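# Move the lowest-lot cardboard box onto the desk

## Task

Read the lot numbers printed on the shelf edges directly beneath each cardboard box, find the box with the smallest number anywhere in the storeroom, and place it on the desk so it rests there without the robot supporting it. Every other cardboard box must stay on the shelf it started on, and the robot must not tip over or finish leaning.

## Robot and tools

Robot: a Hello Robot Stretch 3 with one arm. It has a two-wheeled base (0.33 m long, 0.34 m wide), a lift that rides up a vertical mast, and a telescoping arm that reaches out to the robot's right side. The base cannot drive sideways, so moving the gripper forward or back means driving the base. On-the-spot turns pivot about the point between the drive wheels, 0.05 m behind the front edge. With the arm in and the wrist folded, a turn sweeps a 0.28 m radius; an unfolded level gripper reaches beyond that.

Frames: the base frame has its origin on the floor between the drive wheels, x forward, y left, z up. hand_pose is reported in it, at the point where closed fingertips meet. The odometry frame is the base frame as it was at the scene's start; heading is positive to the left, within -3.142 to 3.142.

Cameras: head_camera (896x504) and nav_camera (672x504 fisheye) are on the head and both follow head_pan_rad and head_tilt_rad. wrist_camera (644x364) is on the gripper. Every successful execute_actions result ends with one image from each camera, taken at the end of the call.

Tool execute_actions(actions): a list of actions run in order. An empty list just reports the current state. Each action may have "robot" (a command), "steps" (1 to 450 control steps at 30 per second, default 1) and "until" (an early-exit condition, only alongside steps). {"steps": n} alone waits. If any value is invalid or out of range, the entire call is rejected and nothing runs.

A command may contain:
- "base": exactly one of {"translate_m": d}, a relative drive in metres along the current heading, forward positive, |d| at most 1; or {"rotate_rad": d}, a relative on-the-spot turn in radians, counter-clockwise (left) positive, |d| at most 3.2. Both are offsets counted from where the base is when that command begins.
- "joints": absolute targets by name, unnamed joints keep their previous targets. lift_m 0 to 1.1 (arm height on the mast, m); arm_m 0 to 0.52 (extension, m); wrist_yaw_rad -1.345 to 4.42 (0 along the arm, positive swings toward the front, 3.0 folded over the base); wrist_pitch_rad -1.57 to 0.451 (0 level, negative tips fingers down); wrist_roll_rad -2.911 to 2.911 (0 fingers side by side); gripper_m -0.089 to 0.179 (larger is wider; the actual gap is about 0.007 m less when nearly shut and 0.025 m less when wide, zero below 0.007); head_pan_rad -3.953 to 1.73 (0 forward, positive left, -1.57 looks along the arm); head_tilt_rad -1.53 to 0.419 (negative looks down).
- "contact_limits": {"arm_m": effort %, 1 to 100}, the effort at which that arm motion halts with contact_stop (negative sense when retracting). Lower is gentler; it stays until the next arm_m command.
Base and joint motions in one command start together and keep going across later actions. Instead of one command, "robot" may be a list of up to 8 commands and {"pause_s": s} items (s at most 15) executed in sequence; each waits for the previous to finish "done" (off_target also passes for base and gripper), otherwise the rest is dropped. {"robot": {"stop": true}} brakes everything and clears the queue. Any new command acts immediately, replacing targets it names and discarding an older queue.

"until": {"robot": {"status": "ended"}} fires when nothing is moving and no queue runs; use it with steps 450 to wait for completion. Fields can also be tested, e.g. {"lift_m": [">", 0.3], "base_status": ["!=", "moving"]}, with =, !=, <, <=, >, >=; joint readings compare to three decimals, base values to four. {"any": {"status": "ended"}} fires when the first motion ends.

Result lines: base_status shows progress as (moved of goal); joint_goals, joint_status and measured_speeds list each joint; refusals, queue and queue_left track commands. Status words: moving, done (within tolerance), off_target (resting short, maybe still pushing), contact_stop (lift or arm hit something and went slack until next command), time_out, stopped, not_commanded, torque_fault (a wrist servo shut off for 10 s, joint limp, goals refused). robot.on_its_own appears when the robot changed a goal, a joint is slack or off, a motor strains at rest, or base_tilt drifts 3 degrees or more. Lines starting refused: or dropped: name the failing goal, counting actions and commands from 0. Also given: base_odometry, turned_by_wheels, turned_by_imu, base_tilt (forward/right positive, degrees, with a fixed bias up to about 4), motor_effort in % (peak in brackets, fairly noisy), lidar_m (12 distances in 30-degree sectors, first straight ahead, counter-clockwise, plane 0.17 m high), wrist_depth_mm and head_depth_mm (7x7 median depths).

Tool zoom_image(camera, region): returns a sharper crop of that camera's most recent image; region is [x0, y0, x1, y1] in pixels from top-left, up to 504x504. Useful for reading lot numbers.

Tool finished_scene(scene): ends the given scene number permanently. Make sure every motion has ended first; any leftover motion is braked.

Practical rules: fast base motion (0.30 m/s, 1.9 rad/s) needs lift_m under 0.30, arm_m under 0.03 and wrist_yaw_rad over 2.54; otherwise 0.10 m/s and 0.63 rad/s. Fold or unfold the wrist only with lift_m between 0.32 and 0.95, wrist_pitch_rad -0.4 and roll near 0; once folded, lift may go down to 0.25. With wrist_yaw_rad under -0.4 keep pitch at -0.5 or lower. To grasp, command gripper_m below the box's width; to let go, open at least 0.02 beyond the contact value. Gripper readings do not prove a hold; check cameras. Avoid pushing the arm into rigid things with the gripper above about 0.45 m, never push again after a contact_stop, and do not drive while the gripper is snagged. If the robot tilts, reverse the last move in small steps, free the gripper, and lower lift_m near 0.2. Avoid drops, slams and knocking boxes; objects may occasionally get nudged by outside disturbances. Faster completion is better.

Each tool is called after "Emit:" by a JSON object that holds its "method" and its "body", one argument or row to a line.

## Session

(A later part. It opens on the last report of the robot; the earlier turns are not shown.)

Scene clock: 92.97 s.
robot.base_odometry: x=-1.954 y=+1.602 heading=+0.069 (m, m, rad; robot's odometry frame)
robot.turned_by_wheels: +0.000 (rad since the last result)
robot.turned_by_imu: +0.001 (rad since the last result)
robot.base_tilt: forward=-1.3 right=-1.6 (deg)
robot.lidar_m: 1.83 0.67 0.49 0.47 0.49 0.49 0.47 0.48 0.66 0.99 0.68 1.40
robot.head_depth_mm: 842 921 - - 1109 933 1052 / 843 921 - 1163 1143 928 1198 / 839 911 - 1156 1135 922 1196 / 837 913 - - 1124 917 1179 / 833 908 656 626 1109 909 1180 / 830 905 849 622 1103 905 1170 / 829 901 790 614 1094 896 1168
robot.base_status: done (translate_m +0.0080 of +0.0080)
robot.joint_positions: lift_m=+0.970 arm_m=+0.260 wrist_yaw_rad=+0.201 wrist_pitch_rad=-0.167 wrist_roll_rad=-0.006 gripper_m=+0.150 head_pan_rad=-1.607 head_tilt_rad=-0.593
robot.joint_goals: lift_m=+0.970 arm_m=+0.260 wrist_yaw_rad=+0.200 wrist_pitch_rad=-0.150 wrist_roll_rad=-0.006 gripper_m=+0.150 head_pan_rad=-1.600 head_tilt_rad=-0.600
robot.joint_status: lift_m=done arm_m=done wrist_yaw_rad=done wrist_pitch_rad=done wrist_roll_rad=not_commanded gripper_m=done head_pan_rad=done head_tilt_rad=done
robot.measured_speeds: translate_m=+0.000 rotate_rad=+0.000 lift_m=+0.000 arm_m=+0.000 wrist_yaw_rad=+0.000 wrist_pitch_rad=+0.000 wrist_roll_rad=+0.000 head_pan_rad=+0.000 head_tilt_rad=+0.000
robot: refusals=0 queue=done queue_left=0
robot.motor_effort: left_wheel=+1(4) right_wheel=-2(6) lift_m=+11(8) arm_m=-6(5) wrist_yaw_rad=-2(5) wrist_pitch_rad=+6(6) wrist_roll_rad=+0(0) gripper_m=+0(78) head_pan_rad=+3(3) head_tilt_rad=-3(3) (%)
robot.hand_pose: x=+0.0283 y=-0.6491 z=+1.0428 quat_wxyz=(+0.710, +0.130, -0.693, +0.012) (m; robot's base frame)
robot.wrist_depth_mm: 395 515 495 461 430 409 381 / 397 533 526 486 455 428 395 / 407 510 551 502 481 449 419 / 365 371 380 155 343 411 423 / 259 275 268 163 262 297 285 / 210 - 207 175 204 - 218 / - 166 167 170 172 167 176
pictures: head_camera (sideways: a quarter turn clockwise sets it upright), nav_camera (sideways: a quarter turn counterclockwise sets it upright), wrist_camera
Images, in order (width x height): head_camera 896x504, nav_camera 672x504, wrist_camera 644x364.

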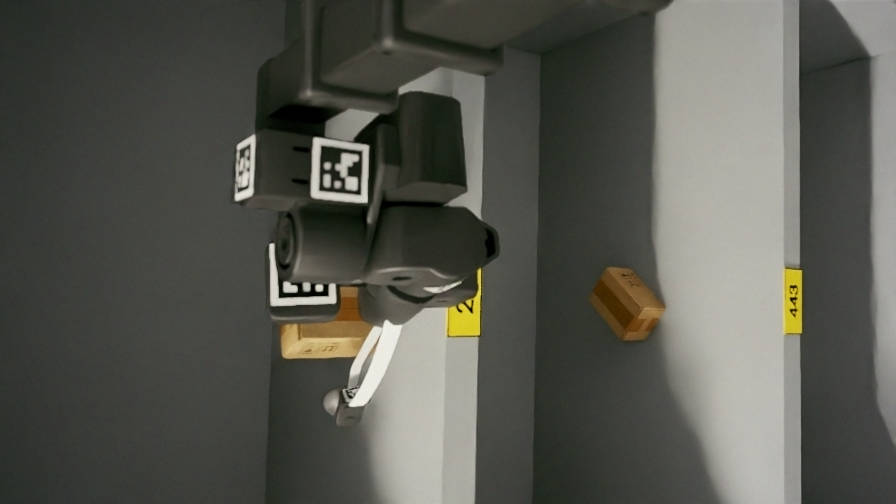

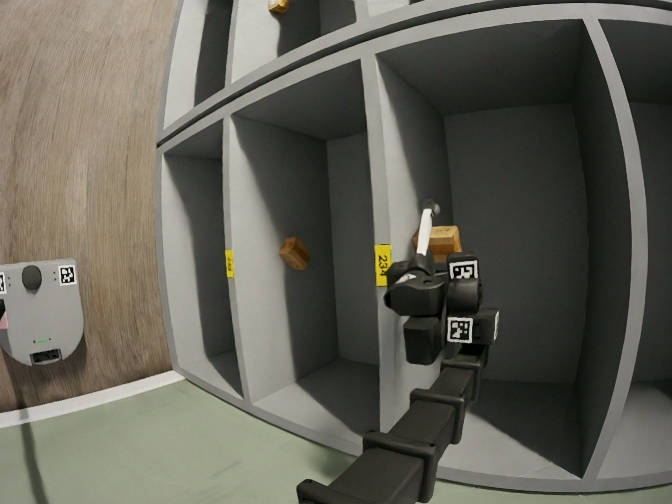

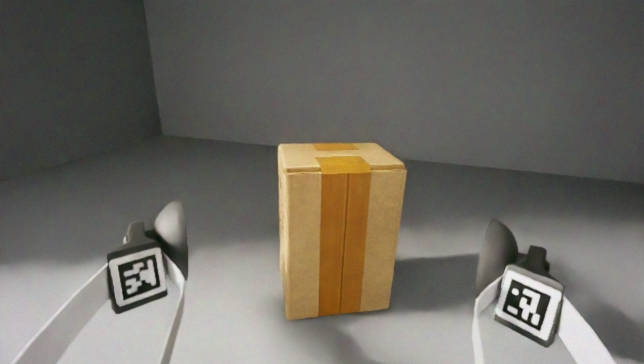

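Emit:
{"method": "execute_actions", "body": {
  "actions": [
    {"robot":{"joints":{"arm_m":0.298,"lift_m":0.964}},"steps":450,"until":{"robot":{"status":"ended"}}},
    {"robot":{"joints":{"gripper_m":0.075}},"steps":450,"until":{"robot":{"status":"ended"}}}
  ]
}}

Scene clock: 95.57 s.
robot.base_odometry: x=-1.954 y=+1.602 heading=+0.069 (m, m, rad; robot's odometry frame)
robot.turned_by_wheels: +0.000 (rad since the last result)
robot.turned_by_imu: +0.001 (rad since the last result)
robot.base_tilt: forward=-1.4 right=-1.7 (deg)
robot.lidar_m: 1.83 0.67 0.49 0.47 0.49 0.48 0.47 0.48 0.66 0.99 0.68 1.40
robot.head_depth_mm: 843 920 975 - 1115 932 1052 / 841 919 - 651 1140 927 1194 / 838 902 - 612 1130 919 1185 / 838 910 - 1151 1124 915 1183 / 833 907 649 628 1114 909 1177 / 830 905 803 621 1104 901 1173 / 826 900 792 615 1097 898 1160
robot.base_status: done (translate_m +0.0080 of +0.0080)
robot.joint_positions: lift_m=+0.964 arm_m=+0.298 wrist_yaw_rad=+0.201 wrist_pitch_rad=-0.167 wrist_roll_rad=-0.006 gripper_m=+0.075 head_pan_rad=-1.607 head_tilt_rad=-0.593
robot.joint_goals: lift_m=+0.964 arm_m=+0.298 wrist_yaw_rad=+0.200 wrist_pitch_rad=-0.150 wrist_roll_rad=-0.006 gripper_m=+0.075 head_pan_rad=-1.600 head_tilt_rad=-0.600
robot.joint_status: lift_m=done arm_m=done wrist_yaw_rad=done wrist_pitch_rad=done wrist_roll_rad=not_commanded gripper_m=done head_pan_rad=done head_tilt_rad=done
robot.measured_speeds: translate_m=+0.000 rotate_rad=+0.000 lift_m=+0.000 arm_m=+0.000 wrist_yaw_rad=+0.000 wrist_pitch_rad=+0.000 wrist_roll_rad=+0.000 head_pan_rad=+0.000 head_tilt_rad=+0.000
robot: refusals=0 queue=done queue_left=0
robot.motor_effort: left_wheel=+2(2) right_wheel=-3(3) lift_m=+11(11) arm_m=+4(4) wrist_yaw_rad=-2(2) wrist_pitch_rad=+6(6) wrist_roll_rad=+0(0) gripper_m=-1(80) head_pan_rad=+3(4) head_tilt_rad=-3(3) (%)
robot.hand_pose: x=+0.0283 y=-0.6861 z=+1.0367 quat_wxyz=(+0.710, +0.130, -0.693, +0.012) (m; robot's base frame)
robot.wrist_depth_mm: 399 477 457 433 397 376 356 / 396 506 485 446 416 393 363 / 404 511 504 465 444 411 384 / 348 354 362 118 326 388 392 / 245 250 256 121 128 268 274 / 192 194 180 131 136 206 208 / 158 159 159 140 157 166 167
pictures: head_camera (sideways: a quarter turn clockwise sets it upright), nav_camera (sideways: a quarter turn counterclockwise sets it upright), wrist_camera
Images, in order (width x height): head_camera 896x504, nav_camera 672x504, wrist_camera 644x364.

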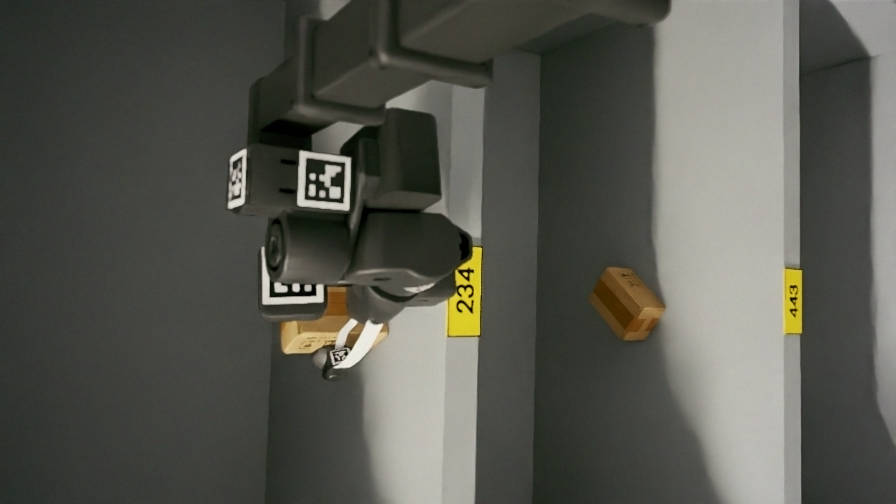

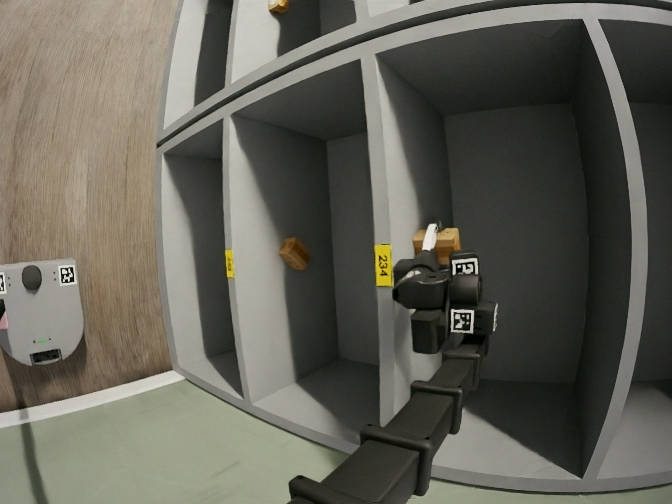

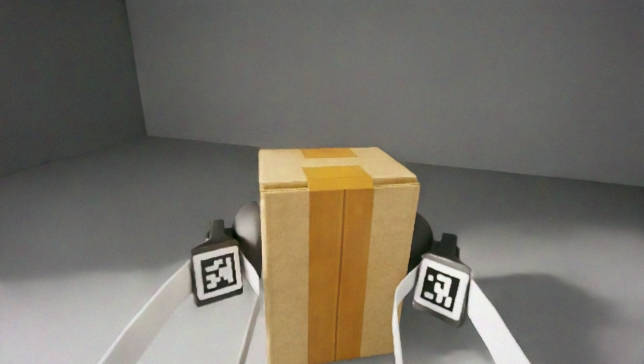

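Emit:
{"method": "zoom_image", "body": {
  "camera": "head_camera",
  "region": [260, 270, 440, 400]
}}

Region (260, 270, 440, 400) of head_camera's 896x504 image, scaled by 2.800, with more detail than that image has.

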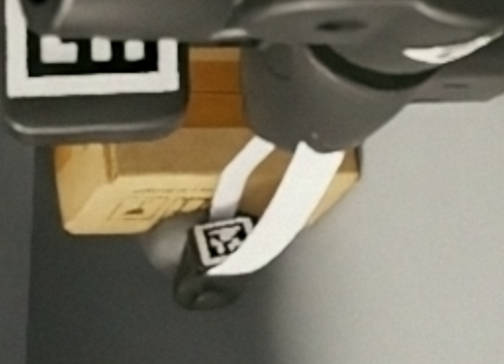

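Emit:
{"method": "execute_actions", "body": {
  "actions": [
    {"robot":[{"joints":{"gripper_m":0.047}},{"pause_s":0.3},{"joints":{"lift_m":0.99}},{"pause_s":0.3}],"steps":450,"until":{"robot":{"status":"ended"}}}
  ]
}}

Scene clock: 97.83 s.
robot.base_odometry: x=-1.954 y=+1.602 heading=+0.069 (m, m, rad; robot's odometry frame)
robot.turned_by_wheels: +0.000 (rad since the last result)
robot.turned_by_imu: +0.001 (rad since the last result)
robot.base_tilt: forward=-1.6 right=-1.7 (deg)
robot.lidar_m: 1.83 0.67 0.49 0.47 0.49 0.49 0.47 0.48 0.66 0.99 0.68 1.40
robot.head_depth_mm: 845 912 - 609 1081 936 1050 / 841 902 - 649 1140 928 1193 / 838 891 - 640 1133 923 1191 / 836 902 - 607 1124 915 1184 / 832 905 636 627 1115 908 1176 / 828 904 801 621 1105 904 1168 / 826 902 791 614 1096 899 1164
robot.base_status: done (translate_m +0.0080 of +0.0080)
robot.joint_positions: lift_m=+0.989 arm_m=+0.298 wrist_yaw_rad=+0.201 wrist_pitch_rad=-0.178 wrist_roll_rad=-0.006 gripper_m=+0.048 head_pan_rad=-1.607 head_tilt_rad=-0.593
robot.joint_goals: lift_m=+0.990 arm_m=+0.298 wrist_yaw_rad=+0.200 wrist_pitch_rad=-0.150 wrist_roll_rad=-0.006 gripper_m=+0.047 head_pan_rad=-1.600 head_tilt_rad=-0.600
robot.joint_status: lift_m=done arm_m=done wrist_yaw_rad=done wrist_pitch_rad=done wrist_roll_rad=not_commanded gripper_m=done head_pan_rad=done head_tilt_rad=done
robot.measured_speeds: translate_m=+0.000 rotate_rad=+0.000 lift_m=+0.000 arm_m=+0.000 wrist_yaw_rad=+0.000 wrist_pitch_rad=+0.000 wrist_roll_rad=+0.000 head_pan_rad=+0.000 head_tilt_rad=+0.000
robot: refusals=0 queue=done queue_left=0
robot.motor_effort: left_wheel=+2(2) right_wheel=-3(3) lift_m=+26(25) arm_m=+3(4) wrist_yaw_rad=-1(1) wrist_pitch_rad=+9(10) wrist_roll_rad=+0(1) gripper_m=-11(82) head_pan_rad=+3(3) head_tilt_rad=-2(3) (%)
robot.hand_pose: x=+0.0281 y=-0.6855 z=+1.0592 quat_wxyz=(+0.710, +0.133, -0.692, +0.008) (m; robot's base frame)
robot.wrist_depth_mm: 398 480 452 431 398 371 352 / 396 503 491 451 417 390 369 / 409 535 511 468 432 408 385 / 386 404 410 117 381 425 401 / 286 293 295 119 127 312 316 / 224 227 212 127 133 241 243 / 183 186 184 137 185 194 195
pictures: head_camera (sideways: a quarter turn clockwise sets it upright), nav_camera (sideways: a quarter turn counterclockwise sets it upright), wrist_camera
Images, in order (width x height): head_camera 896x504, nav_camera 672x504, wrist_camera 644x364.

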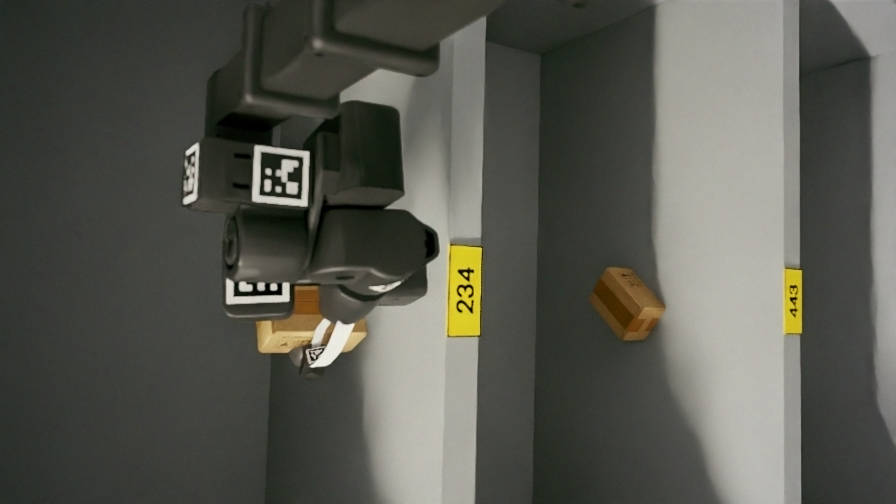

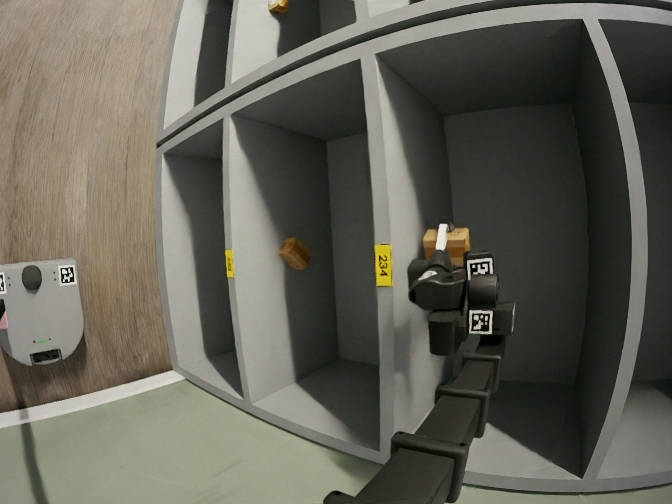

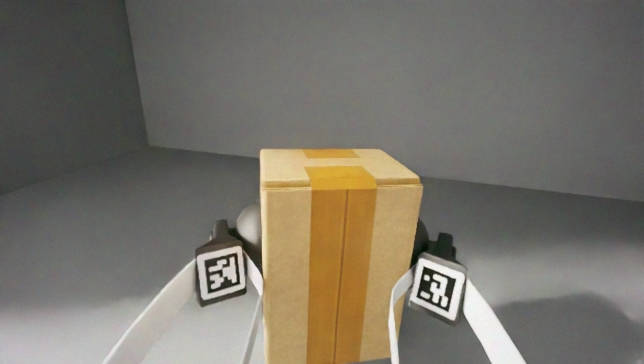

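Emit:
{"method": "execute_actions", "body": {
  "actions": [
    {"robot":[{"joints":{"gripper_m":0.036}},{"joints":{"arm_m":0.0}}],"steps":450,"until":{"robot":{"status":"ended"}}}
  ]
}}

Scene clock: 101.87 s.
robot.base_odometry: x=-1.954 y=+1.602 heading=+0.069 (m, m, rad; robot's odometry frame)
robot.turned_by_wheels: +0.000 (rad since the last result)
robot.turned_by_imu: +0.001 (rad since the last result)
robot.base_tilt: forward=-1.5 right=-1.7 (deg)
robot.lidar_m: 1.83 0.67 0.49 0.47 0.49 0.48 0.47 0.48 0.66 0.99 0.68 1.40
robot.head_depth_mm: 844 922 866 644 - - - / 844 917 854 652 1204 - - / 840 915 840 641 - - - / 836 913 828 637 - - - / 832 909 815 394 - - 1177 / 830 902 803 576 1038 900 1169 / 828 899 790 613 1097 898 1164
robot.base_status: done (translate_m +0.0080 of +0.0080)
robot.joint_positions: lift_m=+0.989 arm_m=+0.001 wrist_yaw_rad=+0.201 wrist_pitch_rad=-0.179 wrist_roll_rad=-0.006 gripper_m=+0.037 head_pan_rad=-1.607 head_tilt_rad=-0.593
robot.joint_goals: lift_m=+0.990 arm_m=+0.000 wrist_yaw_rad=+0.200 wrist_pitch_rad=-0.150 wrist_roll_rad=-0.006 gripper_m=+0.036 head_pan_rad=-1.600 head_tilt_rad=-0.600
robot.joint_status: lift_m=done arm_m=done wrist_yaw_rad=done wrist_pitch_rad=done wrist_roll_rad=not_commanded gripper_m=done head_pan_rad=done head_tilt_rad=done
robot.measured_speeds: translate_m=+0.000 rotate_rad=+0.000 lift_m=+0.000 arm_m=+0.000 wrist_yaw_rad=+0.000 wrist_pitch_rad=+0.000 wrist_roll_rad=+0.000 head_pan_rad=+0.000 head_tilt_rad=+0.000
robot: refusals=0 queue=done queue_left=0
robot.motor_effort: left_wheel=+2(2) right_wheel=-3(3) lift_m=+26(26) arm_m=-6(6) wrist_yaw_rad=+0(1) wrist_pitch_rad=+9(10) wrist_roll_rad=+0(1) gripper_m=-16(60) head_pan_rad=+3(3) head_tilt_rad=-2(2) (%)
robot.hand_pose: x=+0.0280 y=-0.3889 z=+1.0590 quat_wxyz=(+0.710, +0.134, -0.692, +0.008) (m; robot's base frame)
robot.wrist_depth_mm: 396 511 743 718 666 611 600 / 399 528 767 761 707 651 622 / 416 536 706 747 721 683 635 / 436 411 412 117 382 457 467 / 469 542 378 119 127 318 321 / 523 556 798 127 133 799 295 / 685 563 732 137 744 804 633
pictures: head_camera (sideways: a quarter turn clockwise sets it upright), nav_camera (sideways: a quarter turn counterclockwise sets it upright), wrist_camera
Images, in order (width x height): head_camera 896x504, nav_camera 672x504, wrist_camera 644x364.

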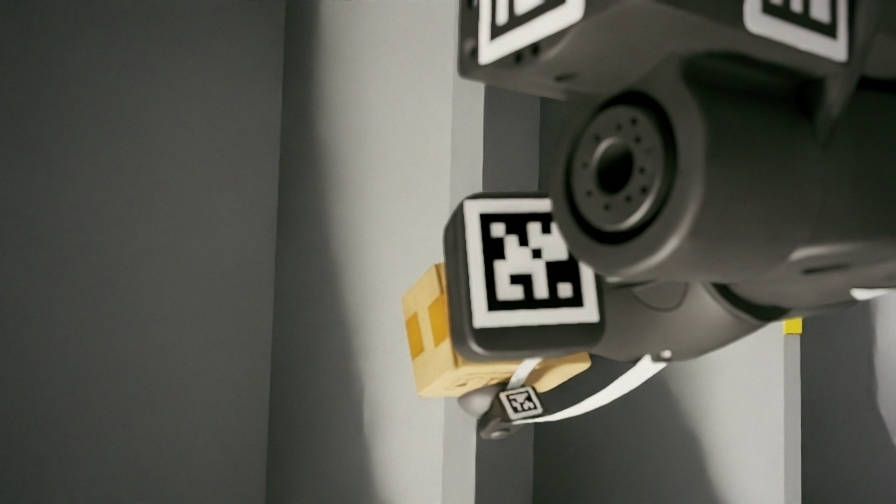

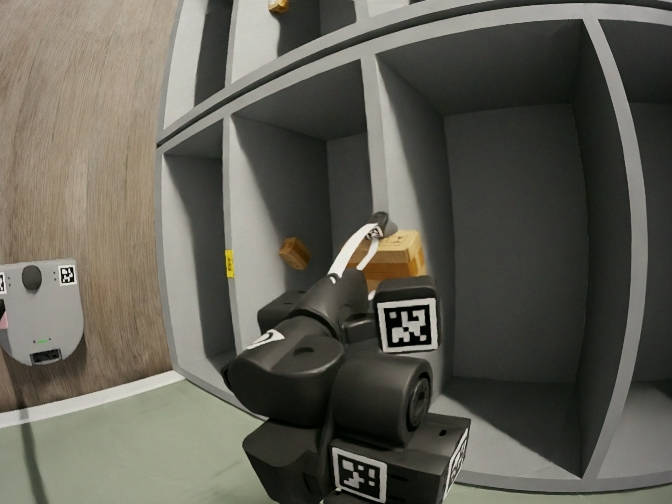

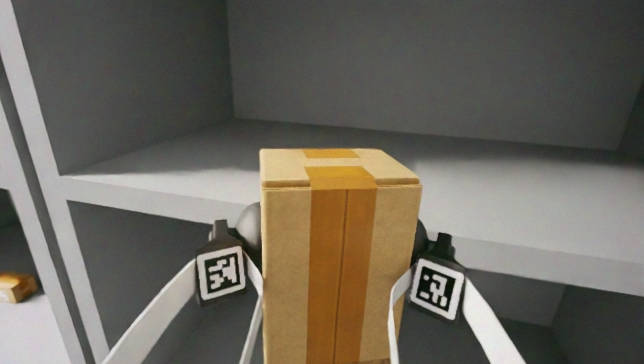

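Emit:
{"method": "execute_actions", "body": {
  "actions": [
    {"robot":{"base":{"translate_m":1.0},"joints":{"lift_m":0.285,"wrist_pitch_rad":-0.4,"head_pan_rad":-0.6,"head_tilt_rad":-0.9}},"steps":60,"until":{"robot":{"lift_m":["<",0.945]}}},
    {"robot":{"joints":{"wrist_yaw_rad":2.6}},"steps":300,"until":{"robot":{"lift_m":["<",0.5]}}}
  ]
}}

Scene clock: 107.00 s.
robot.base_odometry: x=-1.514 y=+1.632 heading=+0.069 (m, m, rad; robot's odometry frame)
robot.turned_by_wheels: +0.000 (rad since the last result)
robot.turned_by_imu: +0.001 (rad since the last result)
robot.base_tilt: forward=-1.1 right=-2.1 (deg)
robot.lidar_m: 1.83 0.67 0.49 0.47 0.49 0.67 0.90 0.94 1.02 0.54 1.03 1.06
robot.head_depth_mm: 748 666 1218 1023 917 1240 1141 / 772 1325 1217 1016 1381 1257 1168 / 800 1251 1203 1085 1396 1295 1159 / 981 1157 1227 1551 1447 1294 1156 / 985 1141 1334 1591 1467 1290 1146 / 1775 1535 1898 1686 1456 1282 1142 / 1689 1957 1977 1672 1450 1271 1136
robot.base_status: moving (translate_m +0.4409 of +1.0000)
robot.joint_positions: lift_m=+0.499 arm_m=+0.001 wrist_yaw_rad=+2.598 wrist_pitch_rad=-0.424 wrist_roll_rad=-0.006 gripper_m=+0.037 head_pan_rad=-0.607 head_tilt_rad=-0.889
robot.joint_goals: lift_m=+0.285 arm_m=+0.000 wrist_yaw_rad=+2.600 wrist_pitch_rad=-0.400 wrist_roll_rad=-0.006 gripper_m=+0.036 head_pan_rad=-0.600 head_tilt_rad=-0.900
robot.joint_status: lift_m=moving arm_m=done wrist_yaw_rad=moving wrist_pitch_rad=moving wrist_roll_rad=not_commanded gripper_m=done head_pan_rad=done head_tilt_rad=done
robot.measured_speeds: translate_m=+0.100 rotate_rad=+0.000 lift_m=-0.110 arm_m=+0.000 wrist_yaw_rad=+0.000 wrist_pitch_rad=+0.000 wrist_roll_rad=+0.000 head_pan_rad=+0.000 head_tilt_rad=+0.000
robot: refusals=0 queue=running queue_left=0
robot.motor_effort: left_wheel=+3(5) right_wheel=+0(3) lift_m=+16(29) arm_m=-5(6) wrist_yaw_rad=+2(5) wrist_pitch_rad=+7(10) wrist_roll_rad=+0(0) gripper_m=-16(16) head_pan_rad=+3(52) head_tilt_rad=-5(22) (%)
robot.hand_pose: x=+0.0944 y=+0.0454 z=+0.5104 quat_wxyz=(+0.329, +0.704, -0.041, +0.628) (m; robot's base frame)
robot.wrist_depth_mm: 396 435 491 547 644 776 932 / 414 466 525 611 720 894 - / 451 499 566 661 822 - - / 487 544 625 117 851 - - / 535 608 661 119 127 923 948 / - 653 720 127 134 792 773 / - 643 665 136 657 659 663
pictures: head_camera (sideways: a quarter turn clockwise sets it upright), nav_camera (sideways: a quarter turn counterclockwise sets it upright), wrist_camera
Images, in order (width x height): head_camera 896x504, nav_camera 672x504, wrist_camera 644x364.

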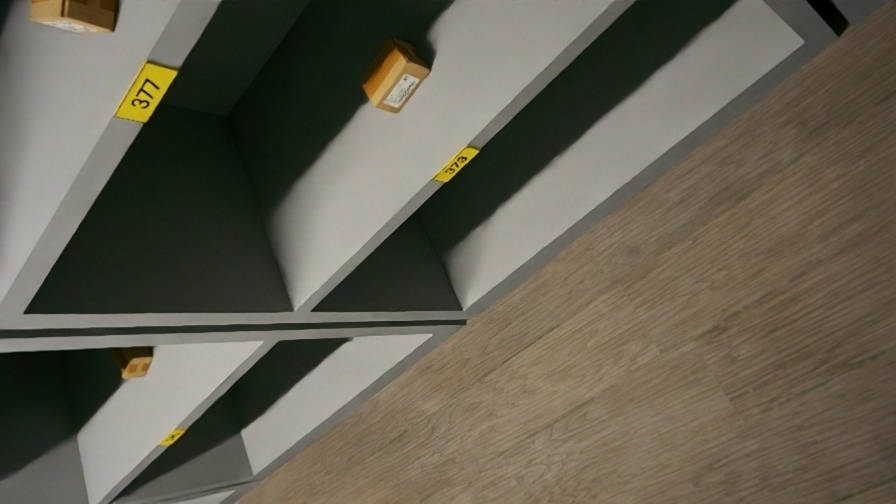

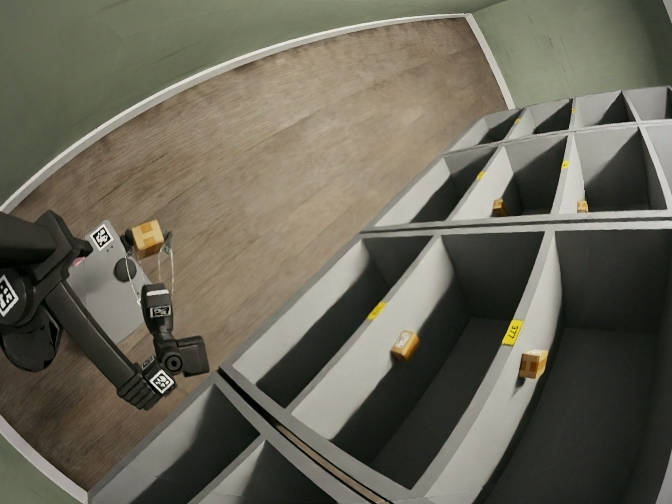

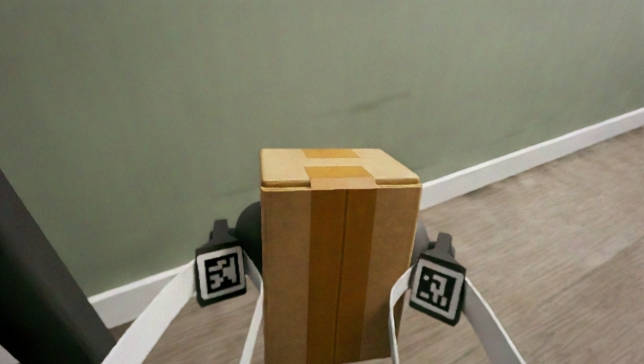

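Emit:
{"method": "execute_actions", "body": {
  "actions": [
    {"robot":{"joints":{"head_pan_rad":0.0,"head_tilt_rad":-0.5}},"steps":120,"until":{"robot":{"lift_m":["<",0.293]}}},
    {"robot":{"base":{"translate_m":1.0}},"steps":300,"until":{"robot":{"x":[">",-0.55]}}},
    {"robot":{"base":{"translate_m":1.0}},"steps":300,"until":{"robot":{"x":[">",0.2]}}},
    {"robot":{"base":{"translate_m":1.0}},"steps":300,"until":{"robot":{"x":[">",0.7]}}}
  ]
}}

Scene clock: 116.00 s.
robot.base_odometry: x=+0.707 y=+1.786 heading=+0.069 (m, m, rad; robot's odometry frame)
robot.turned_by_wheels: +0.000 (rad since the last result)
robot.turned_by_imu: +0.002 (rad since the last result)
robot.base_tilt: forward=-1.7 right=-1.2 (deg)
robot.lidar_m: 1.63 0.67 0.49 0.47 0.49 0.67 1.85 1.32 0.60 0.99 0.80 0.79
robot.head_depth_mm: 1395 1501 1626 1778 1959 1728 1415 / 1388 1499 1623 1766 1921 1706 1405 / 1386 1493 1619 1761 1920 1693 1400 / 1388 1494 1616 1765 1919 1680 1388 / 1387 1485 1618 1763 1896 1666 1385 / 1391 1484 1617 1752 1897 1662 1377 / 1379 1468 1591 1707 1790 1593 1371
robot.base_status: moving (translate_m +0.4992 of +1.0000)
robot.joint_positions: lift_m=+0.285 arm_m=+0.001 wrist_yaw_rad=+2.599 wrist_pitch_rad=-0.426 wrist_roll_rad=-0.006 gripper_m=+0.037 head_pan_rad=-0.007 head_tilt_rad=-0.507
robot.joint_goals: lift_m=+0.285 arm_m=+0.000 wrist_yaw_rad=+2.600 wrist_pitch_rad=-0.400 wrist_roll_rad=-0.006 gripper_m=+0.036 head_pan_rad=+0.000 head_tilt_rad=-0.500
robot.joint_status: lift_m=done arm_m=done wrist_yaw_rad=done wrist_pitch_rad=done wrist_roll_rad=not_commanded gripper_m=done head_pan_rad=done head_tilt_rad=done
robot.measured_speeds: translate_m=+0.294 rotate_rad=+0.000 lift_m=+0.000 arm_m=+0.000 wrist_yaw_rad=+0.000 wrist_pitch_rad=+0.000 wrist_roll_rad=+0.000 head_pan_rad=+0.000 head_tilt_rad=+0.000
robot: refusals=0 queue=running queue_left=0
robot.motor_effort: left_wheel=+2(7) right_wheel=+1(6) lift_m=+11(13) arm_m=-5(4) wrist_yaw_rad=+2(4) wrist_pitch_rad=+8(9) wrist_roll_rad=+0(1) gripper_m=-16(16) head_pan_rad=+4(41) head_tilt_rad=+3(24) (%)
robot.hand_pose: x=+0.0942 y=+0.0453 z=+0.2963 quat_wxyz=(+0.330, +0.704, -0.040, +0.628) (m; robot's base frame)
robot.wrist_depth_mm: 392 438 491 550 653 776 943 / 425 464 521 612 709 887 - / 449 503 576 645 801 911 976 / 499 545 610 117 668 743 761 / 530 569 585 119 126 599 606 / - 502 126 127 134 507 504 / - - 269 136 423 439 439
pictures: head_camera (sideways: a quarter turn clockwise sets it upright), nav_camera (sideways: a quarter turn counterclockwise sets it upright), wrist_camera
Images, in order (width x height): head_camera 896x504, nav_camera 672x504, wrist_camera 644x364.

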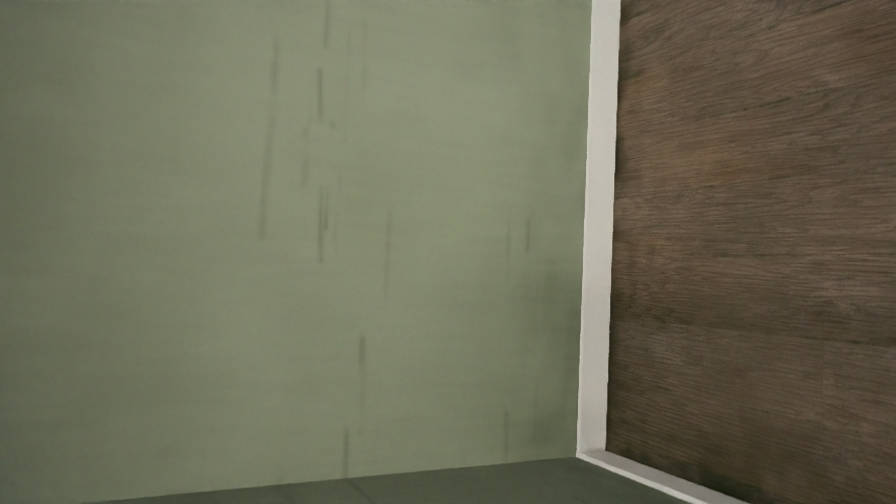

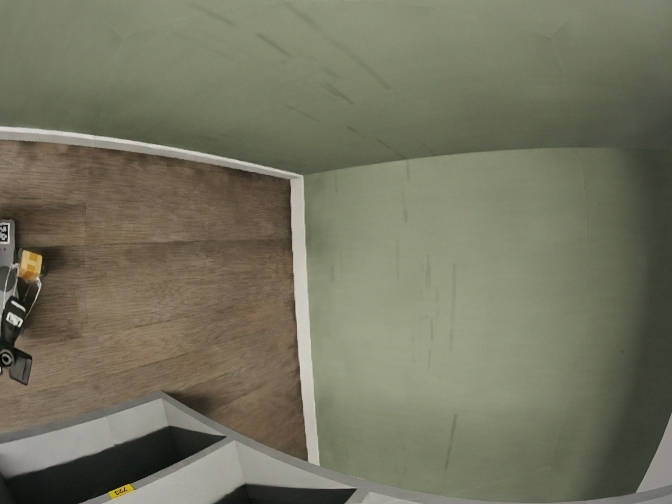

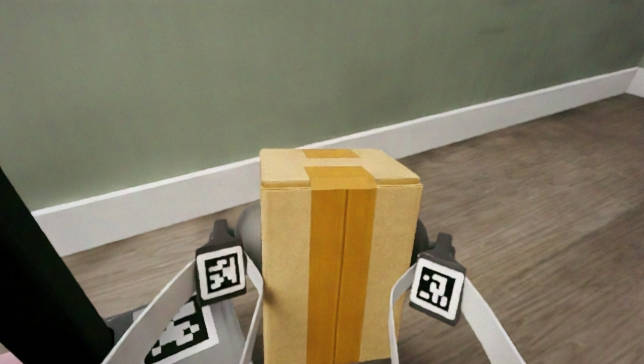

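Emit:
{"method": "execute_actions", "body": {
  "actions": [
    {"robot":{"base":{"translate_m":0.9}},"steps":30,"until":{"robot":{"x":[">",0.77]}}},
    {"robot":{"base":{"translate_m":0.93},"joints":{"head_pan_rad":-0.45,"head_tilt_rad":-0.45}},"steps":300,"until":{"robot":{"status":"ended"}}},
    {"robot":{"base":{"rotate_rad":-1.571}},"steps":300,"until":{"robot":{"status":"ended"}}}
  ]
}}

Scene clock: 122.83 s.
robot.base_odometry: x=+1.703 y=+1.854 heading=-1.502 (m, m, rad; robot's odometry frame)
robot.turned_by_wheels: -1.571 (rad since the last result)
robot.turned_by_imu: -1.563 (rad since the last result)
robot.base_tilt: forward=-1.2 right=-1.6 (deg)
robot.lidar_m: 2.35 0.88 0.65 0.63 0.66 0.49 0.47 0.49 0.68 1.93 1.37 0.66
robot.head_depth_mm: 631 1137 1211 809 1386 1072 1350 / 561 589 627 681 1266 1031 1275 / 654 681 708 743 778 824 896 / 777 817 857 909 958 1023 1095 / 2988 3188 2992 2852 2080 1650 1377 / 2892 3103 3163 3021 2251 1735 1426 / 2772 2980 3150 3102 2242 1732 1421
robot.base_status: done (rotate_rad -1.5709 of -1.5710)
robot.joint_positions: lift_m=+0.285 arm_m=+0.001 wrist_yaw_rad=+2.599 wrist_pitch_rad=-0.426 wrist_roll_rad=-0.006 gripper_m=+0.037 head_pan_rad=-0.443 head_tilt_rad=-0.457
robot.joint_goals: lift_m=+0.285 arm_m=+0.000 wrist_yaw_rad=+2.600 wrist_pitch_rad=-0.400 wrist_roll_rad=-0.006 gripper_m=+0.036 head_pan_rad=-0.450 head_tilt_rad=-0.450
robot.joint_status: lift_m=done arm_m=done wrist_yaw_rad=done wrist_pitch_rad=done wrist_roll_rad=not_commanded gripper_m=done head_pan_rad=done head_tilt_rad=done
robot.measured_speeds: translate_m=+0.000 rotate_rad=+0.000 lift_m=+0.000 arm_m=+0.000 wrist_yaw_rad=+0.000 wrist_pitch_rad=+0.000 wrist_roll_rad=+0.000 head_pan_rad=+0.000 head_tilt_rad=+0.000
robot: refusals=0 queue=done queue_left=0
robot.motor_effort: left_wheel=+1(9) right_wheel=-3(10) lift_m=+11(12) arm_m=-5(6) wrist_yaw_rad=+1(2) wrist_pitch_rad=+8(8) wrist_roll_rad=+0(1) gripper_m=-16(16) head_pan_rad=-4(39) head_tilt_rad=+3(10) (%)
robot.hand_pose: x=+0.0942 y=+0.0453 z=+0.2963 quat_wxyz=(+0.330, +0.704, -0.040, +0.628) (m; robot's base frame)
robot.wrist_depth_mm: 512 562 639 708 843 - - / 550 618 695 793 951 - - / 594 673 757 850 954 963 968 / 619 684 723 117 674 741 752 / 591 596 590 119 127 596 601 / - 493 126 127 133 511 504 / - - 269 136 422 432 433
pictures: head_camera (sideways: a quarter turn clockwise sets it upright), nav_camera (sideways: a quarter turn counterclockwise sets it upright), wrist_camera
Images, in order (width x height): head_camera 896x504, nav_camera 672x504, wrist_camera 644x364.

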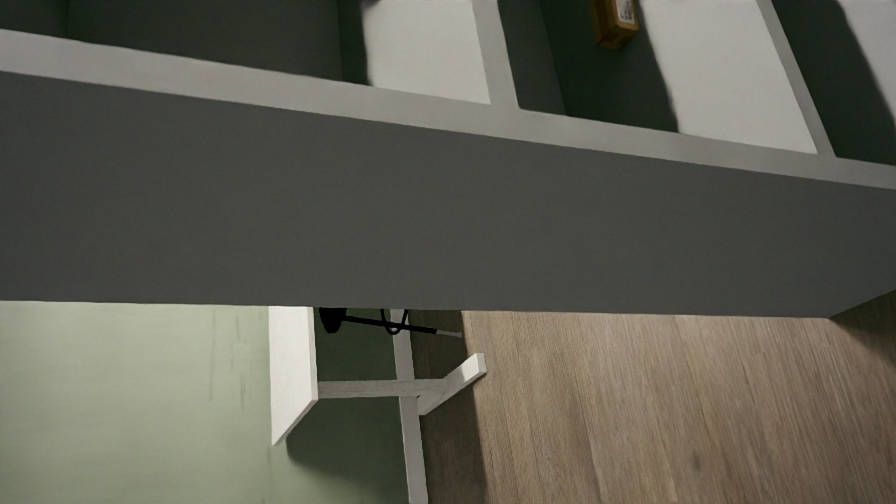

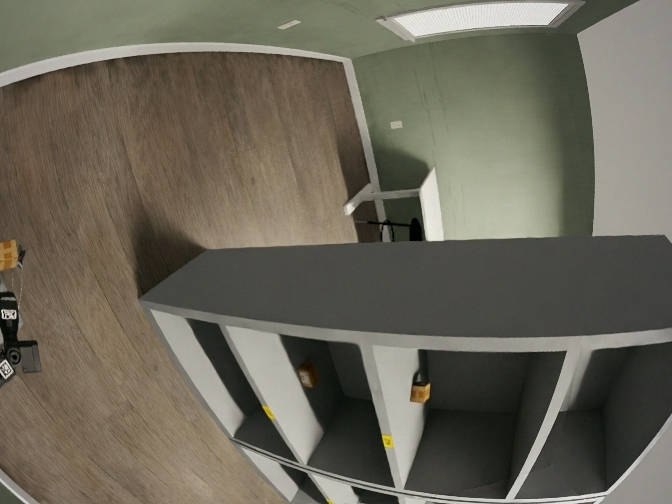

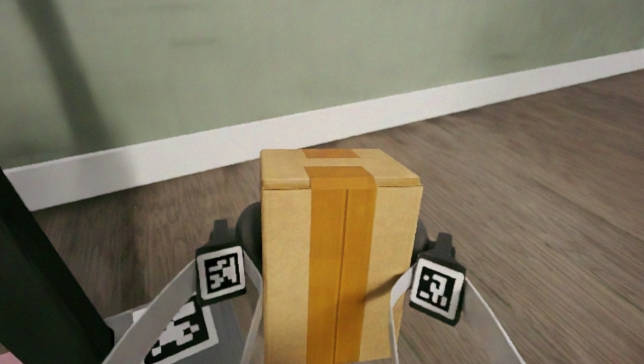

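Emit:
{"method": "execute_actions", "body": {
  "actions": [
    {"robot":{"base":{"translate_m":1.0},"joints":{"head_pan_rad":-0.9,"head_tilt_rad":-0.65}},"steps":300,"until":{"robot":{"y":["<",1.15]}}},
    {"robot":{"base":{"translate_m":1.0}},"steps":300,"until":{"robot":{"y":["<",0.5]}}},
    {"robot":{"base":{"translate_m":1.0}},"steps":300,"until":{"robot":{"y":["<",0.03]}}},
    {"robot":{"joints":{"lift_m":0.78}},"steps":300,"until":{"robot":{"lift_m":[">",0.36]}}}
  ]
}}

Scene clock: 131.17 s.
robot.base_odometry: x=+1.846 y=-0.216 heading=-1.502 (m, m, rad; robot's odometry frame)
robot.turned_by_wheels: +0.000 (rad since the last result)
robot.turned_by_imu: +0.002 (rad since the last result)
robot.base_tilt: forward=-1.4 right=-2.0 (deg)
robot.lidar_m: 1.21 0.85 0.63 0.61 0.63 0.87 1.55 1.16 1.54 3.65 1.06 1.08
robot.head_depth_mm: 2418 2633 1441 2268 1847 1532 1291 / 2111 2210 1421 1176 1836 1522 1294 / 1859 1996 1399 1030 1775 1504 1283 / 1645 1794 1375 1060 1796 1460 1276 / 1480 1634 1365 1134 1486 1485 1268 / 1353 1474 1342 1778 1776 1475 1260 / 1241 1350 1328 1599 1703 1469 1255
robot.base_status: moving (translate_m +0.7097 of +1.0000)
robot.joint_positions: lift_m=+0.362 arm_m=+0.001 wrist_yaw_rad=+2.599 wrist_pitch_rad=-0.426 wrist_roll_rad=-0.006 gripper_m=+0.037 head_pan_rad=-0.893 head_tilt_rad=-0.642
robot.joint_goals: lift_m=+0.780 arm_m=+0.000 wrist_yaw_rad=+2.600 wrist_pitch_rad=-0.400 wrist_roll_rad=-0.006 gripper_m=+0.036 head_pan_rad=-0.900 head_tilt_rad=-0.650
robot.joint_status: lift_m=moving arm_m=done wrist_yaw_rad=done wrist_pitch_rad=done wrist_roll_rad=not_commanded gripper_m=done head_pan_rad=done head_tilt_rad=done
robot.measured_speeds: translate_m=+0.136 rotate_rad=+0.000 lift_m=+0.110 arm_m=+0.000 wrist_yaw_rad=+0.000 wrist_pitch_rad=+0.000 wrist_roll_rad=+0.000 head_pan_rad=+0.000 head_tilt_rad=+0.000
robot: refusals=0 queue=running queue_left=0
robot.motor_effort: left_wheel=+0(9) right_wheel=-4(7) lift_m=+25(28) arm_m=-6(5) wrist_yaw_rad=+2(2) wrist_pitch_rad=+9(9) wrist_roll_rad=+0(1) gripper_m=-16(16) head_pan_rad=-5(37) head_tilt_rad=-2(16) (%)
robot.hand_pose: x=+0.0941 y=+0.0452 z=+0.3724 quat_wxyz=(+0.330, +0.704, -0.040, +0.628) (m; robot's base frame)
robot.wrist_depth_mm: 499 545 617 700 808 963 962 / 538 597 666 753 906 - - / 568 633 723 848 - - - / 631 698 760 117 800 865 869 / 654 698 695 119 126 718 713 / - 595 557 127 134 588 591 / - 529 514 137 498 521 519
pictures: head_camera (sideways: a quarter turn clockwise sets it upright), nav_camera (sideways: a quarter turn counterclockwise sets it upright), wrist_camera
Images, in order (width x height): head_camera 896x504, nav_camera 672x504, wrist_camera 644x364.

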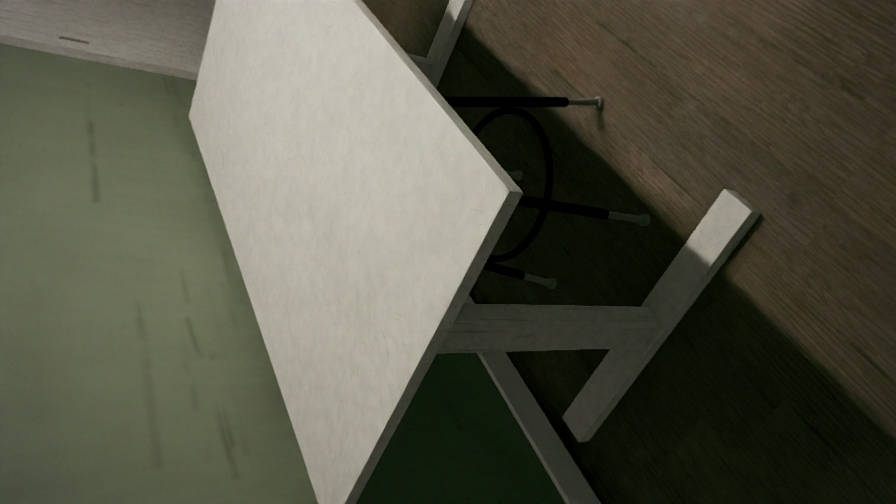

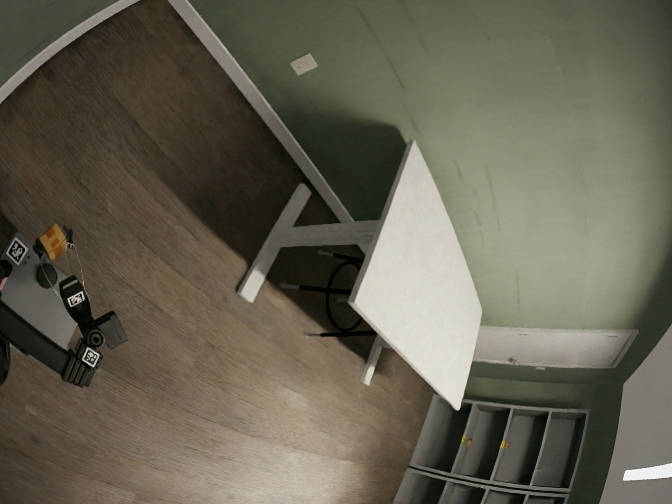

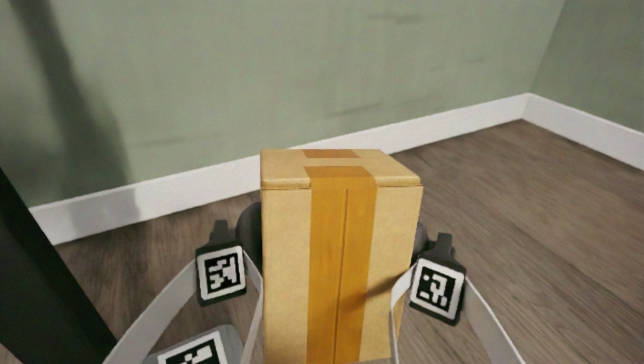

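Emit:
{"method": "execute_actions", "body": {
  "actions": [
    {"robot":{"base":{"translate_m":0.55},"joints":{"wrist_yaw_rad":0.2,"head_pan_rad":-1.45,"head_tilt_rad":-0.75}},"steps":300,"until":{"robot":{"wrist_yaw_rad":["<",0.25]}}},
    {"robot":{"joints":{"wrist_pitch_rad":-0.15}},"steps":300,"until":{"robot":{"lift_m_status":["!=","moving"]}}}
  ]
}}

Scene clock: 135.43 s.
robot.base_odometry: x=+1.875 y=-0.644 heading=-1.502 (m, m, rad; robot's odometry frame)
robot.turned_by_wheels: +0.000 (rad since the last result)
robot.turned_by_imu: +0.001 (rad since the last result)
robot.base_tilt: forward=-2.2 right=-1.8 (deg)
robot.lidar_m: 0.79 0.82 0.63 0.60 0.63 0.86 1.57 1.56 2.15 1.00 0.82 0.81
robot.head_depth_mm: 3304 3481 2651 2053 1689 1428 1287 / 3479 3560 2595 2044 1669 1421 1277 / 3504 1589 1189 947 1657 1452 - / 3564 1561 1128 911 516 545 - / 2899 1537 1118 904 1620 1363 1207 / 2160 1499 1102 923 1238 1344 1207 / 1719 1488 1091 920 1568 1371 1196
robot.base_status: moving (translate_m +0.3100 of +0.5500)
robot.joint_positions: lift_m=+0.779 arm_m=+0.001 wrist_yaw_rad=+0.202 wrist_pitch_rad=-0.185 wrist_roll_rad=-0.006 gripper_m=+0.037 head_pan_rad=-1.443 head_tilt_rad=-0.740
robot.joint_goals: lift_m=+0.780 arm_m=+0.000 wrist_yaw_rad=+0.200 wrist_pitch_rad=-0.150 wrist_roll_rad=-0.006 gripper_m=+0.036 head_pan_rad=-1.450 head_tilt_rad=-0.750
robot.joint_status: lift_m=done arm_m=done wrist_yaw_rad=done wrist_pitch_rad=done wrist_roll_rad=not_commanded gripper_m=done head_pan_rad=done head_tilt_rad=done
robot.measured_speeds: translate_m=+0.100 rotate_rad=+0.000 lift_m=+0.000 arm_m=+0.000 wrist_yaw_rad=+0.000 wrist_pitch_rad=+0.000 wrist_roll_rad=+0.000 head_pan_rad=+0.000 head_tilt_rad=+0.000
robot: refusals=0 queue=done queue_left=0
robot.motor_effort: left_wheel=+3(3) right_wheel=+0(4) lift_m=+26(23) arm_m=-5(5) wrist_yaw_rad=-2(3) wrist_pitch_rad=+12(13) wrist_roll_rad=-1(0) gripper_m=-16(16) head_pan_rad=-5(40) head_tilt_rad=-3(13) (%)
robot.hand_pose: x=+0.0282 y=-0.3883 z=+0.8473 quat_wxyz=(+0.710, +0.136, -0.691, +0.006) (m; robot's base frame)
robot.wrist_depth_mm: 729 977 - - - - - / 755 991 - - - - - / 743 913 975 - - - - / 674 626 564 116 666 - - / 794 - 684 119 127 - - / 796 - 757 128 133 - - / 815 - 851 137 - - -
pictures: head_camera (sideways: a quarter turn clockwise sets it upright), nav_camera (sideways: a quarter turn counterclockwise sets it upright), wrist_camera
Images, in order (width x height): head_camera 896x504, nav_camera 672x504, wrist_camera 644x364.

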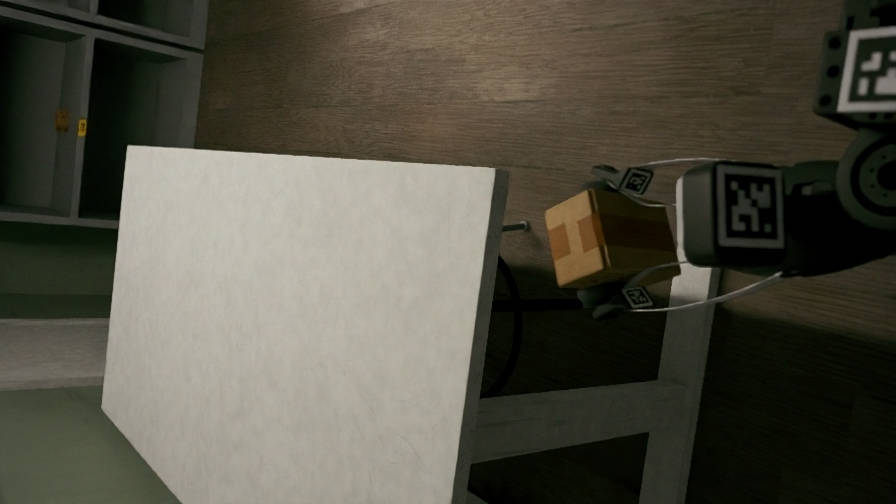

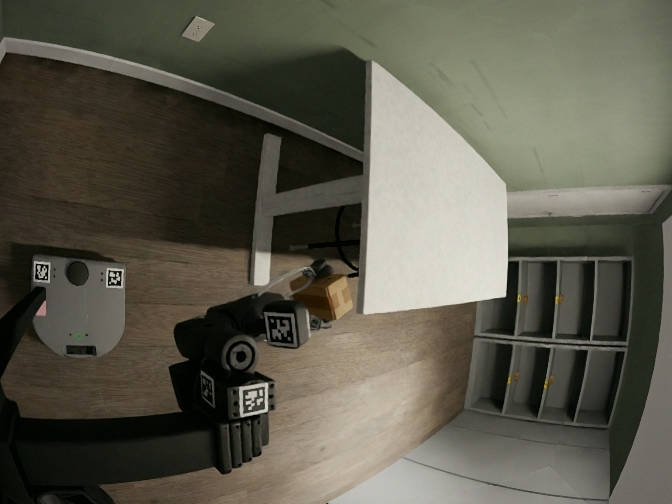

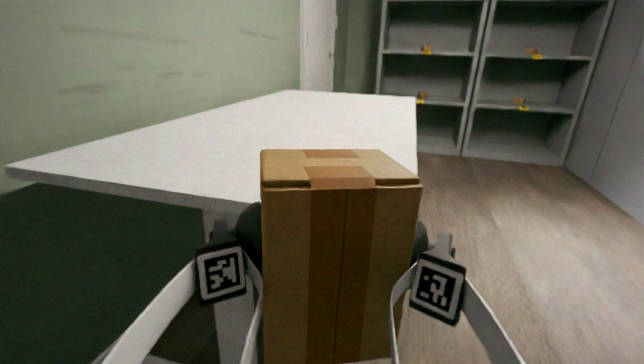

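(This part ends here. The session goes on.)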